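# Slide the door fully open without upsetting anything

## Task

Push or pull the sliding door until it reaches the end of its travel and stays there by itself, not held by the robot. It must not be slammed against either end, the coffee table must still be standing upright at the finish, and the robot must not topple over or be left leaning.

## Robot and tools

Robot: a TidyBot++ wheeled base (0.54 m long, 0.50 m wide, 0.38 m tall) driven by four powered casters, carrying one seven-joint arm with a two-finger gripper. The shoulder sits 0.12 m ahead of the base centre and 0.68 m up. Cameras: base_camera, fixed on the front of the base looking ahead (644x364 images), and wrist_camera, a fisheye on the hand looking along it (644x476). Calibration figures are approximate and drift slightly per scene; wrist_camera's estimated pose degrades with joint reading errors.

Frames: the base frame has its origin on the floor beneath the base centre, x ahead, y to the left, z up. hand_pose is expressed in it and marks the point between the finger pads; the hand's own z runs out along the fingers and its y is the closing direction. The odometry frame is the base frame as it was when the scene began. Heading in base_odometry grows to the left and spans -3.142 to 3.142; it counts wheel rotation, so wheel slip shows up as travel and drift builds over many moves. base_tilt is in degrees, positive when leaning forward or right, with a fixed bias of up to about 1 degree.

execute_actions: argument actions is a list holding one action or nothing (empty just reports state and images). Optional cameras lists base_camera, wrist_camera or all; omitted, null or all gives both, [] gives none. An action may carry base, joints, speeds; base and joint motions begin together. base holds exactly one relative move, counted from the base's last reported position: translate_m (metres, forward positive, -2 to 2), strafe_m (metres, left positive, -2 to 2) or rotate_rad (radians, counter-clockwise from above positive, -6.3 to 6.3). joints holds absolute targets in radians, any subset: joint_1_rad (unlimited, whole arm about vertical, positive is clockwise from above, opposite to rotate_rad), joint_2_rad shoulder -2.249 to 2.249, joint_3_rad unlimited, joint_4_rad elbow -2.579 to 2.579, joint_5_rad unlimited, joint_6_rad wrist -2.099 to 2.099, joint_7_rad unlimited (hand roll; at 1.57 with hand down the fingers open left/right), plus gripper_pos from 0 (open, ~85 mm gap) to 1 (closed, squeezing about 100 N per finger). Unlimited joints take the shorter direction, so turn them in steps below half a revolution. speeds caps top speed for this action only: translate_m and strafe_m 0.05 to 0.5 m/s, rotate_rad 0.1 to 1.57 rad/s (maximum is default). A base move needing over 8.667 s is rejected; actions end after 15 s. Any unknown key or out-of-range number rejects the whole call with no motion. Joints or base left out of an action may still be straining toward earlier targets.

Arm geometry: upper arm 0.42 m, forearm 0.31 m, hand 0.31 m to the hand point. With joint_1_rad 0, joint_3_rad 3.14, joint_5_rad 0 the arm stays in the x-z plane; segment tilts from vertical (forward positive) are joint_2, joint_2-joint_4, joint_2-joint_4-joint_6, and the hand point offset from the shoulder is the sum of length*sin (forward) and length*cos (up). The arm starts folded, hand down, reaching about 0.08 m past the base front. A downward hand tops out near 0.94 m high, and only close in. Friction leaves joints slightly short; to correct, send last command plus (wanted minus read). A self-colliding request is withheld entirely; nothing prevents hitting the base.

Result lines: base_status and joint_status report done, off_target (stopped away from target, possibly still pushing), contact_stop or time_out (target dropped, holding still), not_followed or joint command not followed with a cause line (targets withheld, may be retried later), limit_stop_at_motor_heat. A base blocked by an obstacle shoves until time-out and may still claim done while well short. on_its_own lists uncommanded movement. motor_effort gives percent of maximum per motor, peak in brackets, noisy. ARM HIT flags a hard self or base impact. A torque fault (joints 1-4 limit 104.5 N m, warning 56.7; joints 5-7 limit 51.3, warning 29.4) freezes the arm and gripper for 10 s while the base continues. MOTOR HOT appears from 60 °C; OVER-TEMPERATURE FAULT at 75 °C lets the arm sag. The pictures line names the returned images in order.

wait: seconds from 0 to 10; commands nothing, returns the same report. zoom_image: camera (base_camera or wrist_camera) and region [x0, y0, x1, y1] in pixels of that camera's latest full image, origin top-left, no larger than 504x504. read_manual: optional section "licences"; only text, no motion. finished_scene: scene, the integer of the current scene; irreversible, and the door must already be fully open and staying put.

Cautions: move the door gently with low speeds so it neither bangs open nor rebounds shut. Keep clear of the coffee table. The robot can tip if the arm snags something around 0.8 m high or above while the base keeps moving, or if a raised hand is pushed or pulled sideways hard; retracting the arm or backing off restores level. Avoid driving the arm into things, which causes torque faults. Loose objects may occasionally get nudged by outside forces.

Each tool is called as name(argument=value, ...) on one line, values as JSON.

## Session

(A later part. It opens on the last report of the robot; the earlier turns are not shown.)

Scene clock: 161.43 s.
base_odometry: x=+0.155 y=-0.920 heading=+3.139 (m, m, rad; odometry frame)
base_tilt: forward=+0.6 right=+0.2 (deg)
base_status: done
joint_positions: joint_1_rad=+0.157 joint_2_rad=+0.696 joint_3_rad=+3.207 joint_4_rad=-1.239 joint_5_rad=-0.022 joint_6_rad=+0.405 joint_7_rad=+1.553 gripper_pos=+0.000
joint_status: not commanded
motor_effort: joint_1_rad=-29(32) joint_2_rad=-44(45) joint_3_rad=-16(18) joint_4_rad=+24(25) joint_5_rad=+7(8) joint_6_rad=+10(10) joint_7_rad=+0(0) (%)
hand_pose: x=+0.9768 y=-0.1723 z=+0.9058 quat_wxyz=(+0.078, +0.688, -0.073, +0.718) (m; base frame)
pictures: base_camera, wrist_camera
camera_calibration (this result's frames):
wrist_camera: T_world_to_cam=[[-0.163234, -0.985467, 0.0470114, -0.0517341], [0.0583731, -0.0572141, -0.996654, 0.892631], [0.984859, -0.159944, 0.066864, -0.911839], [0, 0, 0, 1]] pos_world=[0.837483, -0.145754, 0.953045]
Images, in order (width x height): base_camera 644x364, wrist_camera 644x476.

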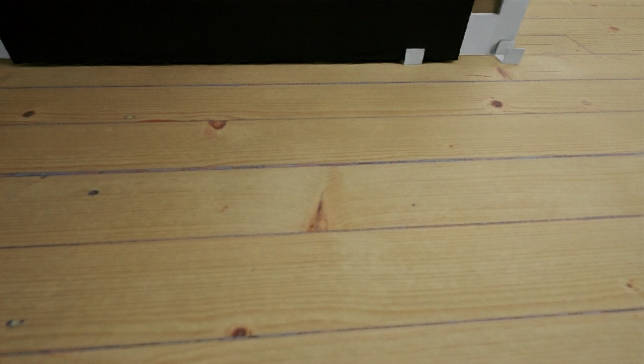

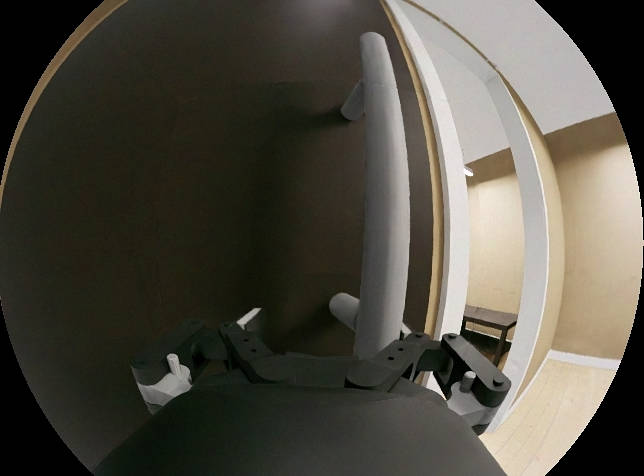

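execute_actions(actions=[{"base":{"strafe_m":-0.13},"speeds":{"strafe_m":0.1}}], cameras=["wrist_camera"])

execute_actions(actions=[{"base":{"translate_m":-0.2}}])

Scene clock: 169.53 s.
base_odometry: x=+0.155 y=-0.790 heading=+3.139 (m, m, rad; odometry frame)
base_tilt: forward=+0.6 right=+0.2 (deg)
base_status: done
joint_positions: joint_1_rad=+0.024 joint_2_rad=+0.687 joint_3_rad=+3.169 joint_4_rad=-1.252 joint_5_rad=-0.022 joint_6_rad=+0.405 joint_7_rad=+1.553 gripper_pos=+0.000
joint_status: not commanded
motor_effort: joint_1_rad=-4(28) joint_2_rad=-41(45) joint_3_rad=-3(15) joint_4_rad=+25(33) joint_5_rad=+2(7) joint_6_rad=+9(11) joint_7_rad=-1(0) (%)
hand_pose: x=+0.9896 y=-0.0375 z=+0.9057 quat_wxyz=(+0.012, +0.693, -0.026, +0.720) (m; base frame)
pictures: wrist_camera
camera_calibration (this result's frames):
wrist_camera: T_world_to_cam=[[-0.00272604, -0.999739, 0.0226713, -0.0540827], [0.0633779, -0.0227985, -0.997729, 0.896826], [0.997986, -0.001283, 0.0634235, -0.906779], [0, 0, 0, 1]] pos_world=[0.847966, -0.0347857, 0.953526]
Images, in order (width x height): wrist_camera 644x476.

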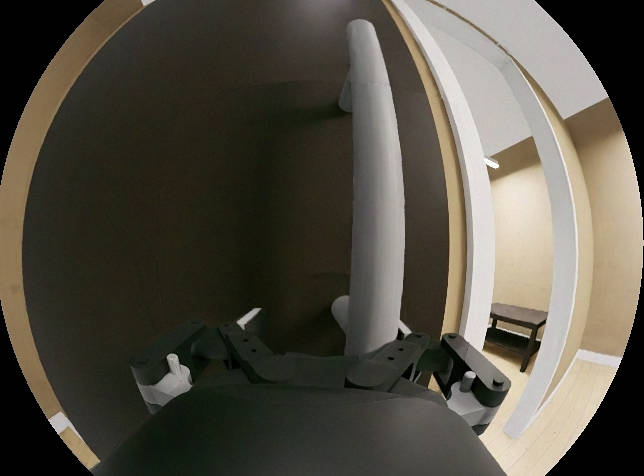

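Scene clock: 171.20 s.
base_odometry: x=+0.356 y=-0.790 heading=+3.139 (m, m, rad; odometry frame)
base_tilt: forward=+0.6 right=+0.3 (deg)
base_status: done
joint_positions: joint_1_rad=+0.007 joint_2_rad=+0.695 joint_3_rad=+3.162 joint_4_rad=-1.248 joint_5_rad=-0.022 joint_6_rad=+0.405 joint_7_rad=+1.553 gripper_pos=+0.000
joint_status: not commanded
motor_effort: joint_1_rad=+1(5) joint_2_rad=-41(45) joint_3_rad=+0(4) joint_4_rad=+25(26) joint_5_rad=+1(3) joint_6_rad=+9(10) joint_7_rad=-1(1) (%)
hand_pose: x=+0.9924 y=-0.0179 z=+0.9008 quat_wxyz=(+0.002, +0.695, -0.020, +0.719) (m; base frame)
pictures: base_camera, wrist_camera
camera_calibration (this result's frames):
wrist_camera: T_world_to_cam=[[0.0210303, -0.999619, 0.0178682, -0.0536817], [0.059534, -0.0165883, -0.998088, 0.896515], [0.998005, 0.0220538, 0.0591625, -0.904955], [0, 0, 0, 1]] pos_world=[0.850905, -0.0188319, 0.949299]
Images, in order (width x height): base_camera 644x364, wrist_camera 644x476.

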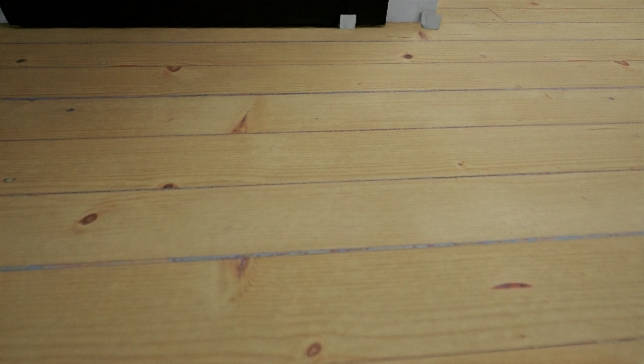

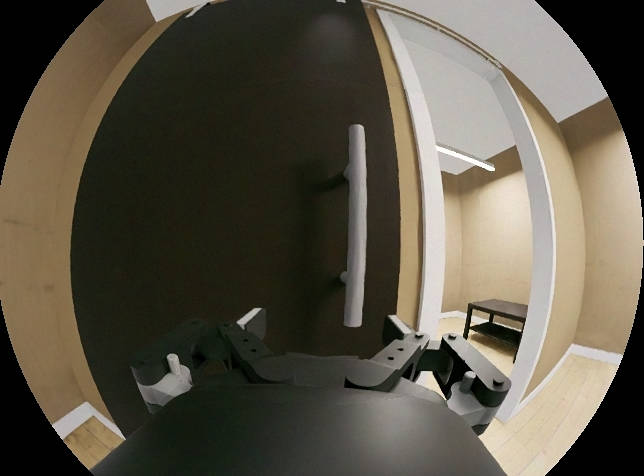

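finished_scene(scene=1)

The scene is finished: the task was done.


## Next scene

The same job, from a new start.

execute_actions(actions=[])

Scene clock: 0.00 s.
base_odometry: x=+0.000 y=+0.000 heading=+0.000 (m, m, rad; odometry frame)
base_tilt: forward=+0.6 right=+0.1 (deg)
base_status: not commanded
joint_positions: joint_1_rad=-0.045 joint_2_rad=-0.394 joint_3_rad=+3.136 joint_4_rad=-2.532 joint_5_rad=-0.008 joint_6_rad=-0.855 joint_7_rad=+1.553 gripper_pos=+0.000
joint_status: not commanded
motor_effort: joint_1_rad=+1 joint_2_rad=-1 joint_3_rad=+0 joint_4_rad=+22 joint_5_rad=+1 joint_6_rad=+3 joint_7_rad=-1 (%)
hand_pose: x=+0.2684 y=+0.0104 z=+0.5937 quat_wxyz=(-0.005, +0.997, +0.014, +0.074) (m; base frame)
pictures: base_camera, wrist_camera
camera_calibration (this result's frames):
wrist_camera: T_world_to_cam=[[0.0769601, -0.995651, -0.0525076, 0.0220851], [-0.982317, -0.0667036, -0.174942, 0.424972], [0.170678, 0.0650426, -0.983178, 0.675549], [0, 0, 0, 1]] pos_world=[0.300455, 0.00639666, 0.73969]
Images, in order (width x height): base_camera 644x364, wrist_camera 644x476.

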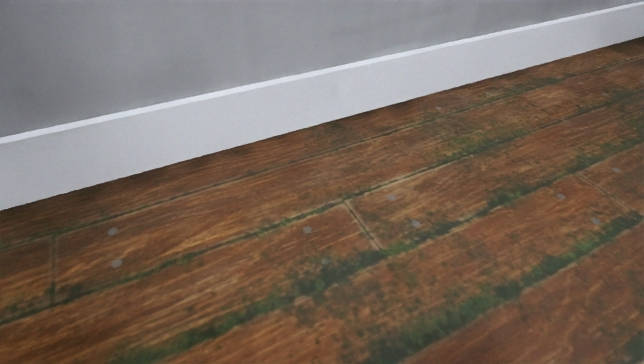

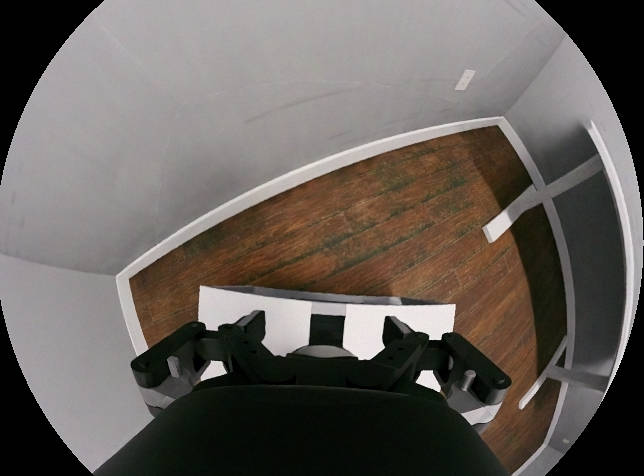

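execute_actions(actions=[{"joints":{"joint_6_rad":0.6,"joint_1_rad":1.6,"joint_2_rad":-0.33}}], cameras=["wrist_camera"])

execute_actions(actions=[{"joints":{"joint_1_rad":-2.4}}], cameras=["wrist_camera"])

Scene clock: 12.37 s.
base_odometry: x=+0.000 y=+0.000 heading=+0.000 (m, m, rad; odometry frame)
base_tilt: forward=+0.6 right=+0.2 (deg)
base_status: not commanded
joint_positions: joint_1_rad=+1.589 joint_2_rad=-0.349 joint_3_rad=+3.136 joint_4_rad=-2.532 joint_5_rad=-0.008 joint_6_rad=+0.568 joint_7_rad=+1.553 gripper_pos=+0.000
joint_status: all done
motor_effort: joint_1_rad=+1(1) joint_2_rad=-6(6) joint_3_rad=+0(1) joint_4_rad=+24(24) joint_5_rad=+1(1) joint_6_rad=+9(9) joint_7_rad=+0(1) (%)
hand_pose: x=+0.1136 y=-0.4243 z=+0.8830 quat_wxyz=(+0.488, +0.501, -0.521, +0.490) (m; base frame)
pictures: wrist_camera
camera_calibration (this result's frames):
wrist_camera: T_world_to_cam=[[-0.999234, -0.0350508, 0.0174126, 0.0844861], [-0.0180269, 0.0172864, -0.999688, 0.948848], [0.0347388, -0.999236, -0.017905, -0.273812], [0, 0, 0, 1]] pos_world=[0.111038, -0.287044, 0.942178]
Images, in order (width x height): wrist_camera 644x476.

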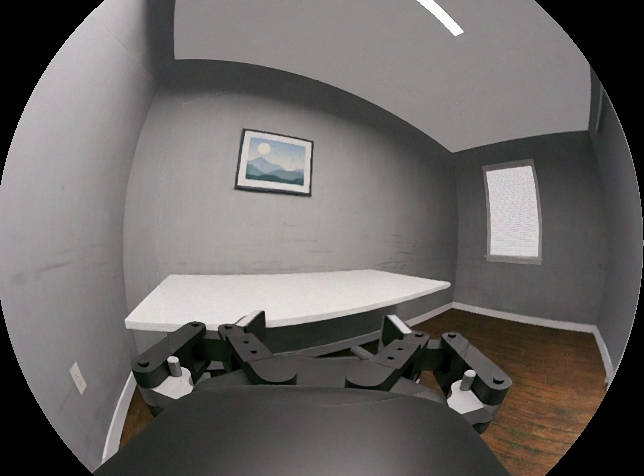

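Scene clock: 15.67 s.
base_odometry: x=+0.000 y=+0.000 heading=+0.000 (m, m, rad; odometry frame)
base_tilt: forward=+0.6 right=+0.2 (deg)
base_status: not commanded
joint_positions: joint_1_rad=+3.872 joint_2_rad=-0.348 joint_3_rad=+3.136 joint_4_rad=-2.532 joint_5_rad=-0.008 joint_6_rad=+0.568 joint_7_rad=+1.553 gripper_pos=+0.000
joint_status: all done
motor_effort: joint_1_rad=+1(1) joint_2_rad=-6(6) joint_3_rad=+0(1) joint_4_rad=+23(23) joint_5_rad=+1(1) joint_6_rad=+9(9) joint_7_rad=-1(1) (%)
hand_pose: x=-0.1987 y=+0.2816 z=+0.8826 quat_wxyz=(+0.648, -0.266, -0.672, -0.240) (m; base frame)
pictures: wrist_camera
camera_calibration (this result's frames):
wrist_camera: T_world_to_cam=[[0.6266, 0.779148, 0.0173673, -0.108957], [0.0254901, 0.00178347, -0.999673, 0.943659], [-0.778924, 0.626838, -0.018743, -0.176415], [0, 0, 0, 1]] pos_world=[-0.0931953, 0.193794, 0.941937]
Images, in order (width x height): wrist_camera 644x476.

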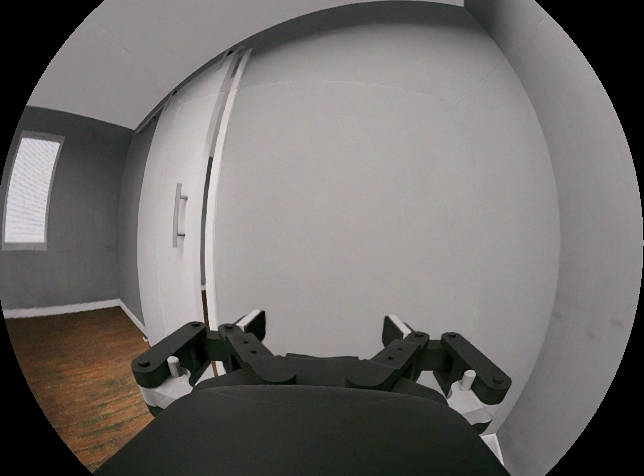

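execute_actions(actions=[{"base":{"rotate_rad":1.97},"joints":{"joint_1_rad":-1.0}}], cameras=[])

execute_actions(actions=[{"base":{"strafe_m":1.0},"joints":{"joint_1_rad":0.0}}])

Scene clock: 34.33 s.
base_odometry: x=+0.000 y=+0.000 heading=+1.969 (m, m, rad; odometry frame)
base_tilt: forward=+0.5 right=+0.2 (deg)
base_status: done
joint_positions: joint_1_rad=+5.271 joint_2_rad=-0.345 joint_3_rad=+3.136 joint_4_rad=-2.532 joint_5_rad=-0.008 joint_6_rad=+0.568 joint_7_rad=+1.553 gripper_pos=+0.000
joint_status: all done
motor_effort: joint_1_rad=+1(0) joint_2_rad=-6(6) joint_3_rad=+1(1) joint_4_rad=+24(23) joint_5_rad=+1(1) joint_6_rad=+9(9) joint_7_rad=-1(1) (%)
hand_pose: x=+0.3423 y=+0.3618 z=+0.8812 quat_wxyz=(+0.341, -0.637, -0.344, -0.600) (m; base frame)
pictures: none
No camera images: the call's "cameras" was empty. Leave "cameras" out to get every camera's image.

Scene clock: 37.70 s.
base_odometry: x=-0.921 y=-0.389 heading=+1.970 (m, m, rad; odometry frame)
base_tilt: forward=+0.6 right=+0.3 (deg)
base_status: done
joint_positions: joint_1_rad=+6.273 joint_2_rad=-0.344 joint_3_rad=+3.136 joint_4_rad=-2.532 joint_5_rad=-0.008 joint_6_rad=+0.568 joint_7_rad=+1.553 gripper_pos=+0.000
joint_status: all done
motor_effort: joint_1_rad=+1(2) joint_2_rad=-6(7) joint_3_rad=+0(2) joint_4_rad=+23(25) joint_5_rad=+1(1) joint_6_rad=+9(9) joint_7_rad=-1(1) (%)
hand_pose: x=+0.5442 y=+0.0070 z=+0.8810 quat_wxyz=(+0.012, -0.724, +0.004, -0.690) (m; base frame)
pictures: base_camera, wrist_camera
camera_calibration (this result's frames):
wrist_camera: T_world_to_cam=[[0.064244, -0.997786, 0.0171716, -0.0419043], [-0.0212455, -0.0185707, -0.999602, 0.949147], [0.997708, 0.0638536, -0.0223915, -0.385374], [0, 0, 0, 1]] pos_world=[0.407348, 0.000422377, 0.940859]
Images, in order (width x height): base_camera 644x364, wrist_camera 644x476.

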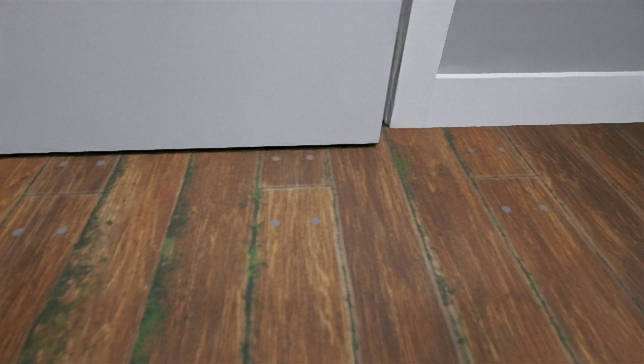

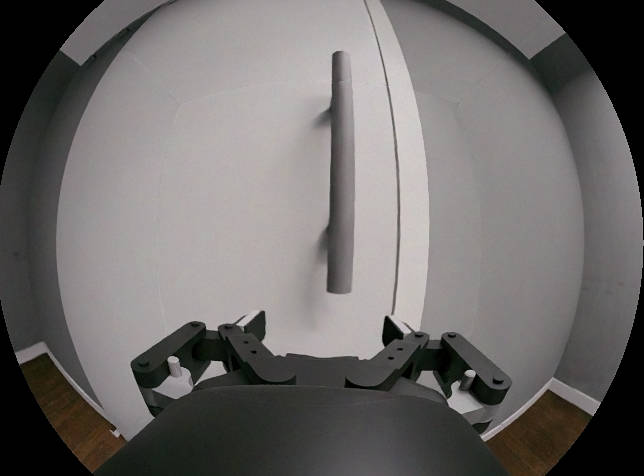

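execute_actions(actions=[{"base":{"translate_m":-0.47}}], cameras=[])

execute_actions(actions=[{"base":{"rotate_rad":0.1},"joints":{"joint_1_rad":0,"joint_2_rad":0.68,"joint_4_rad":-1.2,"joint_6_rad":0.37,"joint_5_rad":0,"joint_3_rad":3.14,"joint_7_rad":1.6}}])

Scene clock: 46.63 s.
base_odometry: x=-0.739 y=-0.822 heading=+1.970 (m, m, rad; odometry frame)
base_tilt: forward=+0.6 right=+0.2 (deg)
base_status: done
joint_positions: joint_1_rad=+6.273 joint_2_rad=-0.339 joint_3_rad=+3.136 joint_4_rad=-2.532 joint_5_rad=-0.008 joint_6_rad=+0.568 joint_7_rad=+1.553 gripper_pos=+0.000
joint_status: not commanded
motor_effort: joint_1_rad=+1(2) joint_2_rad=-6(8) joint_3_rad=+0(1) joint_4_rad=+24(24) joint_5_rad=+1(0) joint_6_rad=+9(10) joint_7_rad=-1(1) (%)
hand_pose: x=+0.5452 y=+0.0069 z=+0.8789 quat_wxyz=(+0.011, -0.726, +0.004, -0.688) (m; base frame)
pictures: none
No camera images: the call's "cameras" was empty. Leave "cameras" out to get every camera's image.

Scene clock: 49.23 s.
base_odometry: x=-0.739 y=-0.823 heading=+2.070 (m, m, rad; odometry frame)
base_tilt: forward=+0.6 right=+0.2 (deg)
base_status: done
joint_positions: joint_1_rad=+6.275 joint_2_rad=+0.670 joint_3_rad=+3.136 joint_4_rad=-1.212 joint_5_rad=-0.008 joint_6_rad=+0.404 joint_7_rad=+1.553 gripper_pos=+0.000
joint_status: all done
motor_effort: joint_1_rad=+1(0) joint_2_rad=-41(42) joint_3_rad=-1(3) joint_4_rad=+25(27) joint_5_rad=+1(1) joint_6_rad=+9(9) joint_7_rad=-1(2) (%)
hand_pose: x=+0.9893 y=+0.0101 z=+0.9443 quat_wxyz=(+0.014, -0.673, +0.007, -0.739) (m; base frame)
pictures: base_camera, wrist_camera
camera_calibration (this result's frames):
wrist_camera: T_world_to_cam=[[0.0593225, -0.998068, 0.0184667, -0.0648671], [0.119655, -0.0112564, -0.992752, 0.875942], [0.991042, 0.0611021, 0.118756, -0.954865], [0, 0, 0, 1]] pos_world=[0.845348, 0.00346239, 0.984188]
Images, in order (width x height): base_camera 644x364, wrist_camera 644x476.

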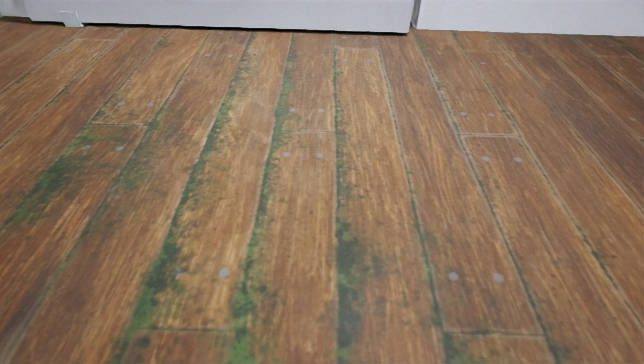

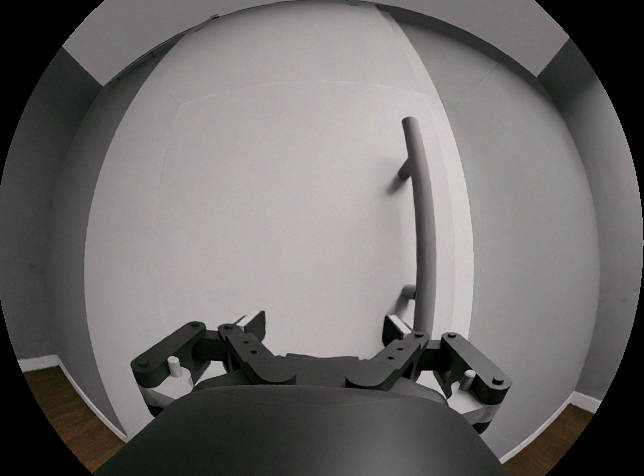

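execute_actions(actions=[{"base":{"strafe_m":-0.14},"joints":{"joint_6_rad":0.45},"speeds":{"strafe_m":0.2}}], cameras=["wrist_camera"])

Scene clock: 56.87 s.
base_odometry: x=-0.616 y=-0.756 heading=+2.071 (m, m, rad; odometry frame)
base_tilt: forward=+0.5 right=+0.3 (deg)
base_status: done
joint_positions: joint_1_rad=+6.285 joint_2_rad=+0.670 joint_3_rad=+3.136 joint_4_rad=-1.211 joint_5_rad=-0.008 joint_6_rad=+0.421 joint_7_rad=+1.553 gripper_pos=+0.000
joint_status: all done
motor_effort: joint_1_rad=+1(5) joint_2_rad=-42(44) joint_3_rad=+0(3) joint_4_rad=+25(26) joint_5_rad=+1(1) joint_6_rad=+9(10) joint_7_rad=-1(1) (%)
hand_pose: x=+0.9889 y=+0.0016 z=+0.9500 quat_wxyz=(+0.010, -0.667, +0.010, -0.745) (m; base frame)
pictures: wrist_camera
camera_calibration (this result's frames):
wrist_camera: T_world_to_cam=[[0.0491812, -0.998603, 0.0193262, -0.0641767], [0.136859, -0.0124293, -0.990513, 0.862451], [0.989369, 0.0513595, 0.136057, -0.969429], [0, 0, 0, 1]] pos_world=[0.844245, -0.00357793, 0.987406]
Images, in order (width x height): wrist_camera 644x476.

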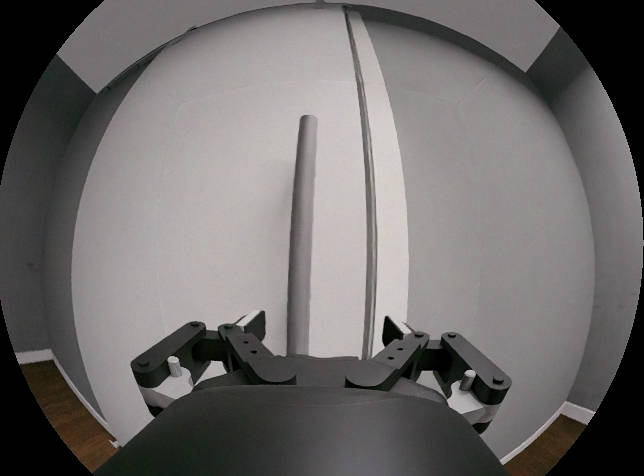

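execute_actions(actions=[{"base":{"strafe_m":0.025},"joints":{"joint_6_rad":0.28}}], cameras=[])

execute_actions(actions=[{"base":{"translate_m":0.07},"speeds":{"translate_m":0.1}}], cameras=["wrist_camera"])

Scene clock: 64.30 s.
base_odometry: x=-0.638 y=-0.768 heading=+2.071 (m, m, rad; odometry frame)
base_tilt: forward=+0.6 right=+0.2 (deg)
base_status: done
joint_positions: joint_1_rad=+6.278 joint_2_rad=+0.676 joint_3_rad=+3.136 joint_4_rad=-1.207 joint_5_rad=-0.008 joint_6_rad=+0.302 joint_7_rad=+1.553 gripper_pos=+0.000
joint_status: all done
motor_effort: joint_1_rad=+1(5) joint_2_rad=-41(44) joint_3_rad=-1(2) joint_4_rad=+25(27) joint_5_rad=+1(1) joint_6_rad=+9(10) joint_7_rad=-1(1) (%)
hand_pose: x=+0.9926 y=+0.0080 z=+0.9109 quat_wxyz=(+0.012, -0.710, +0.007, -0.704) (m; base frame)
pictures: none
No camera images: the call's "cameras" was empty. Leave "cameras" out to get every camera's image.

Scene clock: 65.57 s.
base_odometry: x=-0.671 y=-0.706 heading=+2.070 (m, m, rad; odometry frame)
base_tilt: forward=+0.6 right=+0.2 (deg)
base_status: done
joint_positions: joint_1_rad=+6.278 joint_2_rad=+0.676 joint_3_rad=+3.136 joint_4_rad=-1.206 joint_5_rad=-0.008 joint_6_rad=+0.302 joint_7_rad=+1.553 gripper_pos=+0.000
joint_status: not commanded
motor_effort: joint_1_rad=+1(3) joint_2_rad=-43(45) joint_3_rad=-1(1) joint_4_rad=+26(28) joint_5_rad=+1(1) joint_6_rad=+10(10) joint_7_rad=-1(1) (%)
hand_pose: x=+0.9927 y=+0.0080 z=+0.9105 quat_wxyz=(+0.012, -0.711, +0.008, -0.704) (m; base frame)
pictures: wrist_camera
camera_calibration (this result's frames):
wrist_camera: T_world_to_cam=[[0.0592584, -0.998155, 0.0132012, -0.0616401], [0.0172729, -0.0121972, -0.999776, 0.950065], [0.998093, 0.0594732, 0.0165183, -0.868035], [0, 0, 0, 1]] pos_world=[0.853623, 0.00168652, 0.965005]
Images, in order (width x height): wrist_camera 644x476.

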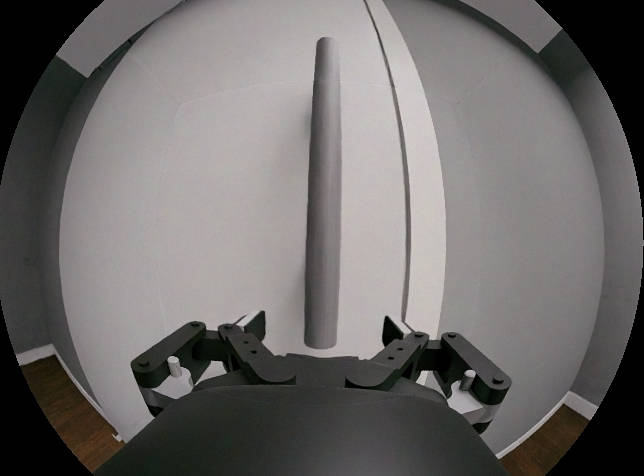

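execute_actions(actions=[{"base":{"translate_m":0.035},"speeds":{"translate_m":0.1}}], cameras=[])

execute_actions(actions=[{"base":{"strafe_m":0.3},"speeds":{"strafe_m":0.1}}])

Scene clock: 71.23 s.
base_odometry: x=-0.688 y=-0.675 heading=+2.070 (m, m, rad; odometry frame)
base_tilt: forward=+0.6 right=+0.3 (deg)
base_status: done
joint_positions: joint_1_rad=+6.278 joint_2_rad=+0.677 joint_3_rad=+3.136 joint_4_rad=-1.206 joint_5_rad=-0.008 joint_6_rad=+0.302 joint_7_rad=+1.553 gripper_pos=+0.000
joint_status: not commanded
motor_effort: joint_1_rad=+1(2) joint_2_rad=-43(45) joint_3_rad=+0(2) joint_4_rad=+26(26) joint_5_rad=+1(2) joint_6_rad=+9(10) joint_7_rad=-1(0) (%)
hand_pose: x=+0.9928 y=+0.0078 z=+0.9103 quat_wxyz=(+0.012, -0.711, +0.008, -0.703) (m; base frame)
pictures: none
No camera images: the call's "cameras" was empty. Leave "cameras" out to get every camera's image.

Scene clock: 75.13 s.
base_odometry: x=-0.951 y=-0.818 heading=+2.070 (m, m, rad; odometry frame)
base_tilt: forward=+0.5 right=+0.2 (deg)
base_status: done
joint_positions: joint_1_rad=+6.288 joint_2_rad=+0.679 joint_3_rad=+3.158 joint_4_rad=-1.203 joint_5_rad=-0.008 joint_6_rad=+0.302 joint_7_rad=+1.553 gripper_pos=+0.000
joint_status: not commanded
motor_effort: joint_1_rad=+1(18) joint_2_rad=-42(46) joint_3_rad=+0(9) joint_4_rad=+26(28) joint_5_rad=+1(4) joint_6_rad=+9(11) joint_7_rad=-1(0) (%)
hand_pose: x=+0.9939 y=-0.0119 z=+0.9098 quat_wxyz=(-0.002, -0.710, +0.012, -0.704) (m; base frame)
pictures: base_camera, wrist_camera
camera_calibration (this result's frames):
wrist_camera: T_world_to_cam=[[0.0331063, -0.999103, 0.0264225, -0.0675856], [0.0171598, -0.0258649, -0.999518, 0.948807], [0.999305, 0.0335437, 0.0162881, -0.869336], [0, 0, 0, 1]] pos_world=[0.854688, -0.0138234, 0.964295]
Images, in order (width x height): base_camera 644x364, wrist_camera 644x476.

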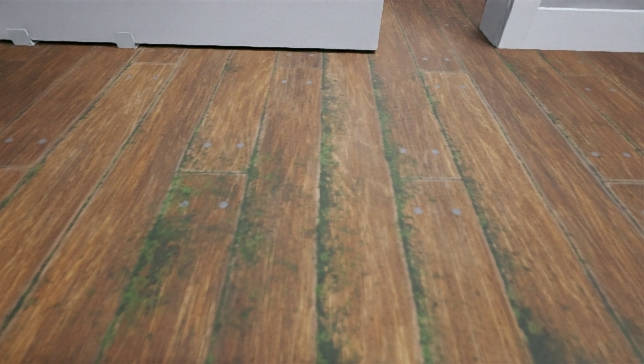

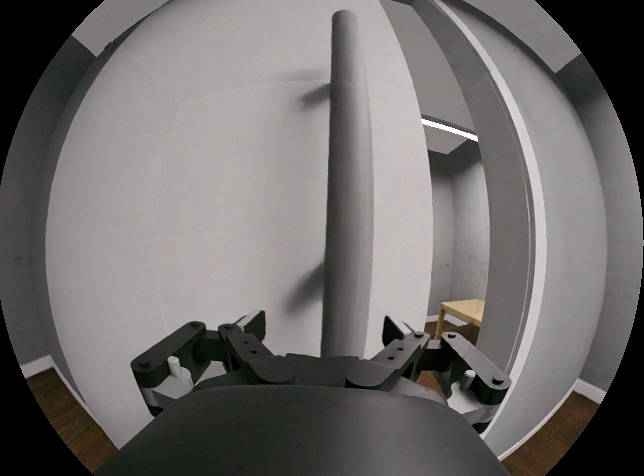

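execute_actions(actions=[{"base":{"strafe_m":0.35},"speeds":{"strafe_m":0.08}}])

Scene clock: 84.90 s.
base_odometry: x=-1.259 y=-0.986 heading=+2.070 (m, m, rad; odometry frame)
base_tilt: forward=+0.6 right=+0.1 (deg)
base_status: done
joint_positions: joint_1_rad=+6.293 joint_2_rad=+0.681 joint_3_rad=+3.160 joint_4_rad=-1.201 joint_5_rad=-0.008 joint_6_rad=+0.302 joint_7_rad=+1.553 gripper_pos=+0.000
joint_status: not commanded
motor_effort: joint_1_rad=+1(16) joint_2_rad=-43(46) joint_3_rad=+0(10) joint_4_rad=+25(29) joint_5_rad=+1(4) joint_6_rad=+9(11) joint_7_rad=-1(0) (%)
hand_pose: x=+0.9945 y=-0.0180 z=+0.9096 quat_wxyz=(-0.005, -0.710, +0.014, -0.704) (m; base frame)
pictures: base_camera, wrist_camera
camera_calibration (this result's frames):
wrist_camera: T_world_to_cam=[[0.0256706, -0.99927, 0.0282836, -0.0679937], [0.0174182, -0.0278415, -0.999461, 0.948099], [0.999519, 0.0261494, 0.0166907, -0.870395], [0, 0, 0, 1]] pos_world=[0.855208, -0.0187873, 0.964038]
Images, in order (width x height): base_camera 644x364, wrist_camera 644x476.

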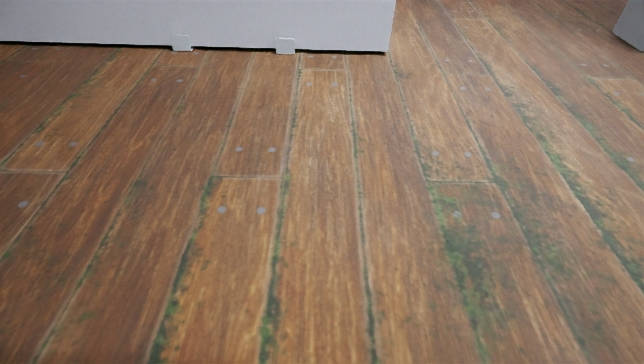

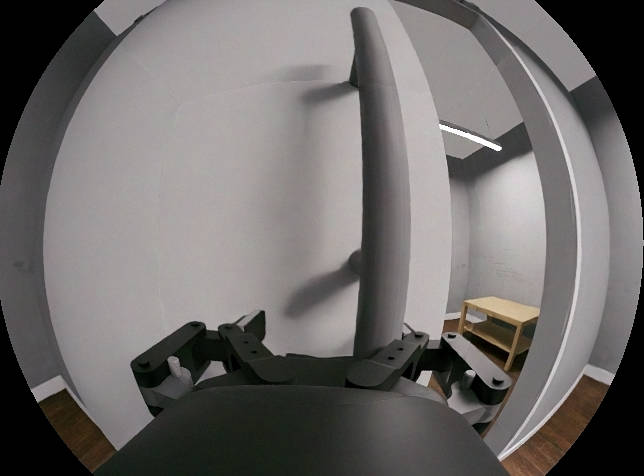

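execute_actions(actions=[{"base":{"translate_m":-0.015},"speeds":{"translate_m":0.05}}], cameras=[])

execute_actions(actions=[{"base":{"strafe_m":0.24},"speeds":{"strafe_m":0.05}}])

Scene clock: 89.10 s.
base_odometry: x=-1.252 y=-0.999 heading=+2.070 (m, m, rad; odometry frame)
base_tilt: forward=+0.5 right=+0.3 (deg)
base_status: done
joint_positions: joint_1_rad=+6.292 joint_2_rad=+0.681 joint_3_rad=+3.160 joint_4_rad=-1.201 joint_5_rad=-0.008 joint_6_rad=+0.302 joint_7_rad=+1.553 gripper_pos=+0.000
joint_status: not commanded
motor_effort: joint_1_rad=+1(1) joint_2_rad=-41(46) joint_3_rad=+0(1) joint_4_rad=+25(28) joint_5_rad=+1(1) joint_6_rad=+9(10) joint_7_rad=-1(1) (%)
hand_pose: x=+0.9945 y=-0.0174 z=+0.9098 quat_wxyz=(-0.005, -0.710, +0.014, -0.704) (m; base frame)
pictures: none
No camera images: the call's "cameras" was empty. Leave "cameras" out to get every camera's image.

Scene clock: 94.80 s.
base_odometry: x=-1.462 y=-1.114 heading=+2.070 (m, m, rad; odometry frame)
base_tilt: forward=+0.6 right=+0.2 (deg)
base_status: done
joint_positions: joint_1_rad=+6.308 joint_2_rad=+0.681 joint_3_rad=+3.160 joint_4_rad=-1.200 joint_5_rad=-0.008 joint_6_rad=+0.302 joint_7_rad=+1.553 gripper_pos=+0.000
joint_status: not commanded
motor_effort: joint_1_rad=-1(13) joint_2_rad=-42(44) joint_3_rad=-1(8) joint_4_rad=+26(29) joint_5_rad=+1(3) joint_6_rad=+9(11) joint_7_rad=-1(1) (%)
hand_pose: x=+0.9942 y=-0.0314 z=+0.9098 quat_wxyz=(-0.010, -0.710, +0.020, -0.704) (m; base frame)
pictures: base_camera, wrist_camera
camera_calibration (this result's frames):
wrist_camera: T_world_to_cam=[[0.0103502, -0.999548, 0.0282417, -0.0661478], [0.0172909, -0.0280601, -0.999457, 0.947983], [0.999797, 0.0108329, 0.0169927, -0.870788], [0, 0, 0, 1]] pos_world=[0.854905, -0.0300842, 0.964133]
Images, in order (width x height): base_camera 644x364, wrist_camera 644x476.

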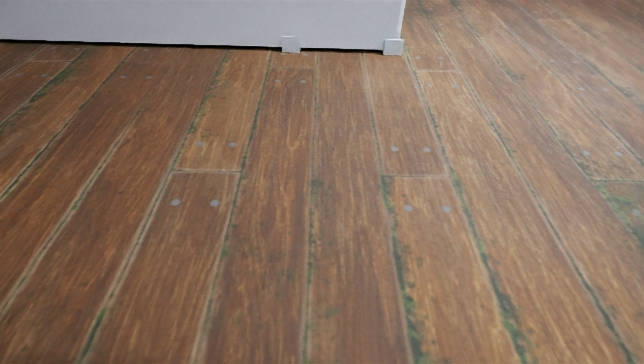

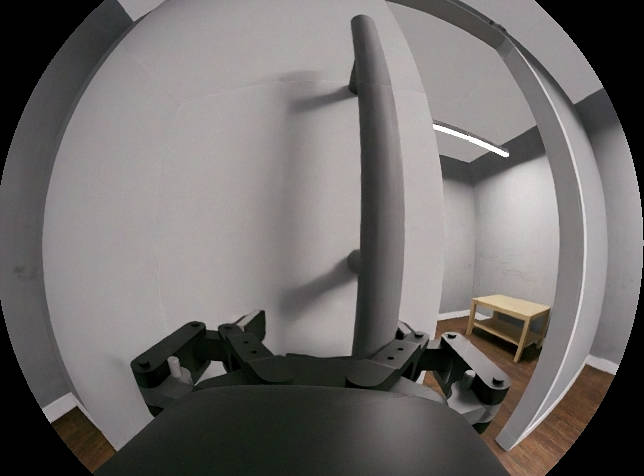

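At this relative position in scene 1, about 0.2 m remained.

execute_actions(actions=[{"base":{"strafe_m":0.17},"speeds":{"strafe_m":0.05}}])

Scene clock: 103.83 s.
base_odometry: x=-1.612 y=-1.196 heading=+2.070 (m, m, rad; odometry frame)
base_tilt: forward=+0.6 right=+0.2 (deg)
base_status: done
joint_positions: joint_1_rad=+6.372 joint_2_rad=+0.683 joint_3_rad=+3.175 joint_4_rad=-1.198 joint_5_rad=-0.008 joint_6_rad=+0.302 joint_7_rad=+1.553 gripper_pos=+0.000
joint_status: not commanded
motor_effort: joint_1_rad=-16(19) joint_2_rad=-45(46) joint_3_rad=-9(11) joint_4_rad=+26(29) joint_5_rad=+4(4) joint_6_rad=+10(11) joint_7_rad=-1(1) (%)
hand_pose: x=+0.9902 y=-0.0949 z=+0.9097 quat_wxyz=(-0.040, -0.709, +0.043, -0.703) (m; base frame)
pictures: base_camera, wrist_camera
camera_calibration (this result's frames):
wrist_camera: T_world_to_cam=[[-0.0645954, -0.997207, 0.0375023, -0.063566], [0.0147347, -0.0385298, -0.999149, 0.947458], [0.997803, -0.0639878, 0.0171824, -0.871414], [0, 0, 0, 1]] pos_world=[0.851433, -0.0826429, 0.964008]
Images, in order (width x height): base_camera 644x364, wrist_camera 644x476.

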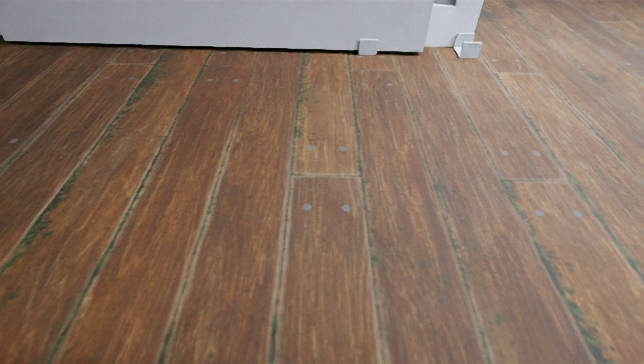

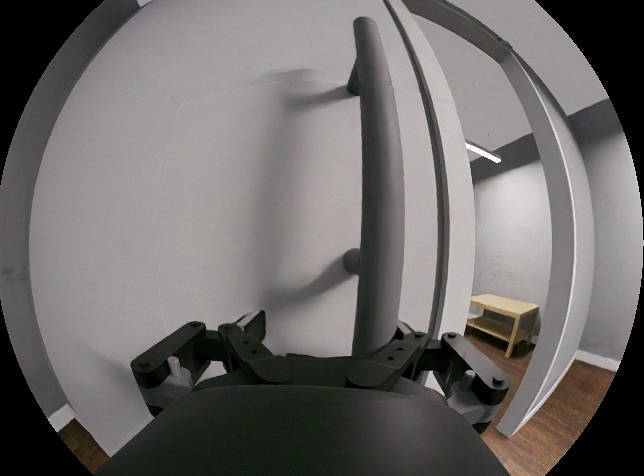

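execute_actions(actions=[{"base":{"strafe_m":0.06},"speeds":{"strafe_m":0.05}}])

Scene clock: 108.47 s.
base_odometry: x=-1.664 y=-1.224 heading=+2.070 (m, m, rad; odometry frame)
base_tilt: forward=+0.6 right=+0.1 (deg)
base_status: done
joint_positions: joint_1_rad=+6.422 joint_2_rad=+0.683 joint_3_rad=+3.202 joint_4_rad=-1.198 joint_5_rad=-0.009 joint_6_rad=+0.302 joint_7_rad=+1.553 gripper_pos=+0.000
joint_status: not commanded
motor_effort: joint_1_rad=-25(28) joint_2_rad=-46(46) joint_3_rad=-15(16) joint_4_rad=+26(26) joint_5_rad=+5(6) joint_6_rad=+10(11) joint_7_rad=+0(0) (%)
hand_pose: x=+0.9822 y=-0.1531 z=+0.9093 quat_wxyz=(-0.071, -0.707, +0.063, -0.701) (m; base frame)
pictures: base_camera, wrist_camera
camera_calibration (this result's frames):
wrist_camera: T_world_to_cam=[[-0.135726, -0.989284, 0.0538045, -0.0658169], [0.00891791, -0.0555248, -0.998417, 0.94744], [0.990706, -0.135032, 0.0163585, -0.870285], [0, 0, 0, 1]] pos_world=[0.844814, -0.130021, 0.963718]
Images, in order (width x height): base_camera 644x364, wrist_camera 644x476.

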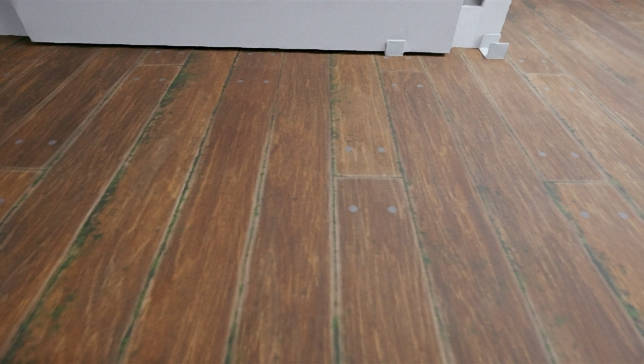

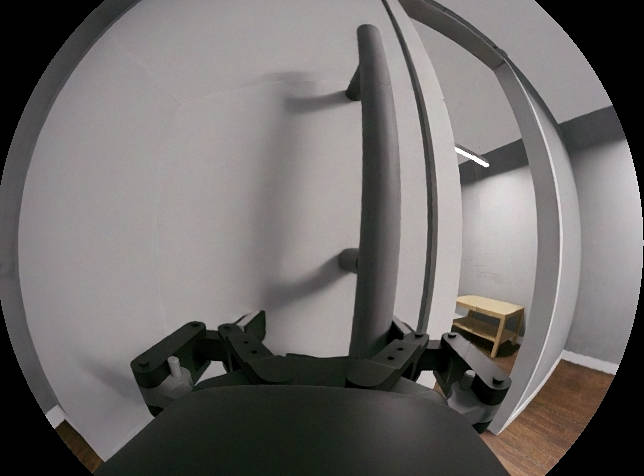

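At the stop. Release.

execute_actions(actions=[{"base":{"strafe_m":-0.15},"speeds":{"strafe_m":0.1}}], cameras=[])

execute_actions(actions=[{"base":{"translate_m":-0.2}}])

Scene clock: 114.23 s.
base_odometry: x=-1.532 y=-1.153 heading=+2.069 (m, m, rad; odometry frame)
base_tilt: forward=+0.6 right=+0.2 (deg)
base_status: done
joint_positions: joint_1_rad=+6.289 joint_2_rad=+0.680 joint_3_rad=+3.157 joint_4_rad=-1.203 joint_5_rad=-0.009 joint_6_rad=+0.302 joint_7_rad=+1.553 gripper_pos=+0.000
joint_status: not commanded
motor_effort: joint_1_rad=+1(24) joint_2_rad=-43(46) joint_3_rad=+0(14) joint_4_rad=+26(29) joint_5_rad=+1(5) joint_6_rad=+9(11) joint_7_rad=+0(0) (%)
hand_pose: x=+0.9940 y=-0.0134 z=+0.9091 quat_wxyz=(-0.002, -0.711, +0.013, -0.703) (m; base frame)
pictures: none
No camera images: the call's "cameras" was empty. Leave "cameras" out to get every camera's image.

Scene clock: 115.87 s.
base_odometry: x=-1.436 y=-1.329 heading=+2.069 (m, m, rad; odometry frame)
base_tilt: forward=+0.6 right=+0.3 (deg)
base_status: done
joint_positions: joint_1_rad=+6.289 joint_2_rad=+0.678 joint_3_rad=+3.157 joint_4_rad=-1.203 joint_5_rad=-0.009 joint_6_rad=+0.302 joint_7_rad=+1.553 gripper_pos=+0.000
joint_status: not commanded
motor_effort: joint_1_rad=+1(0) joint_2_rad=-41(47) joint_3_rad=+0(1) joint_4_rad=+26(28) joint_5_rad=+1(0) joint_6_rad=+9(10) joint_7_rad=-1(1) (%)
hand_pose: x=+0.9936 y=-0.0134 z=+0.9109 quat_wxyz=(-0.002, -0.710, +0.013, -0.704) (m; base frame)
pictures: base_camera, wrist_camera
camera_calibration (this result's frames):
wrist_camera: T_world_to_cam=[[0.0311979, -0.999192, 0.0253285, -0.0662164], [0.0180988, -0.0247719, -0.999529, 0.948929], [0.999349, 0.0316416, 0.0173113, -0.870002], [0, 0, 0, 1]] pos_world=[0.854328, -0.0151278, 0.965221]
Images, in order (width x height): base_camera 644x364, wrist_camera 644x476.

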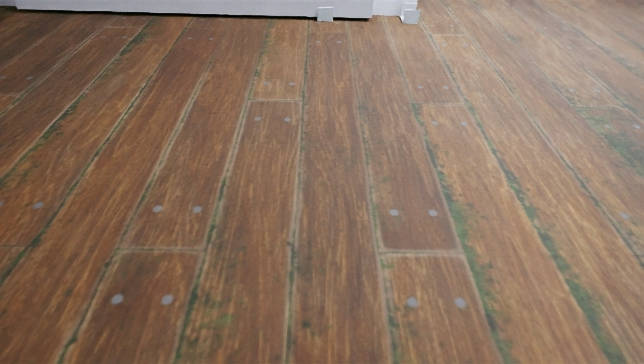

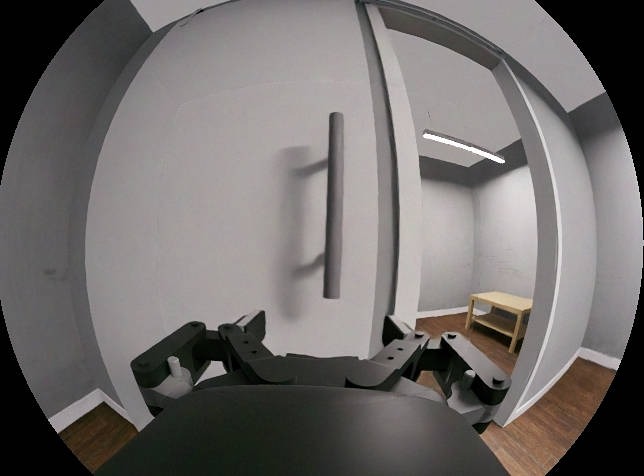

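finished_scene(scene=2)

The scene is finished: the task was done.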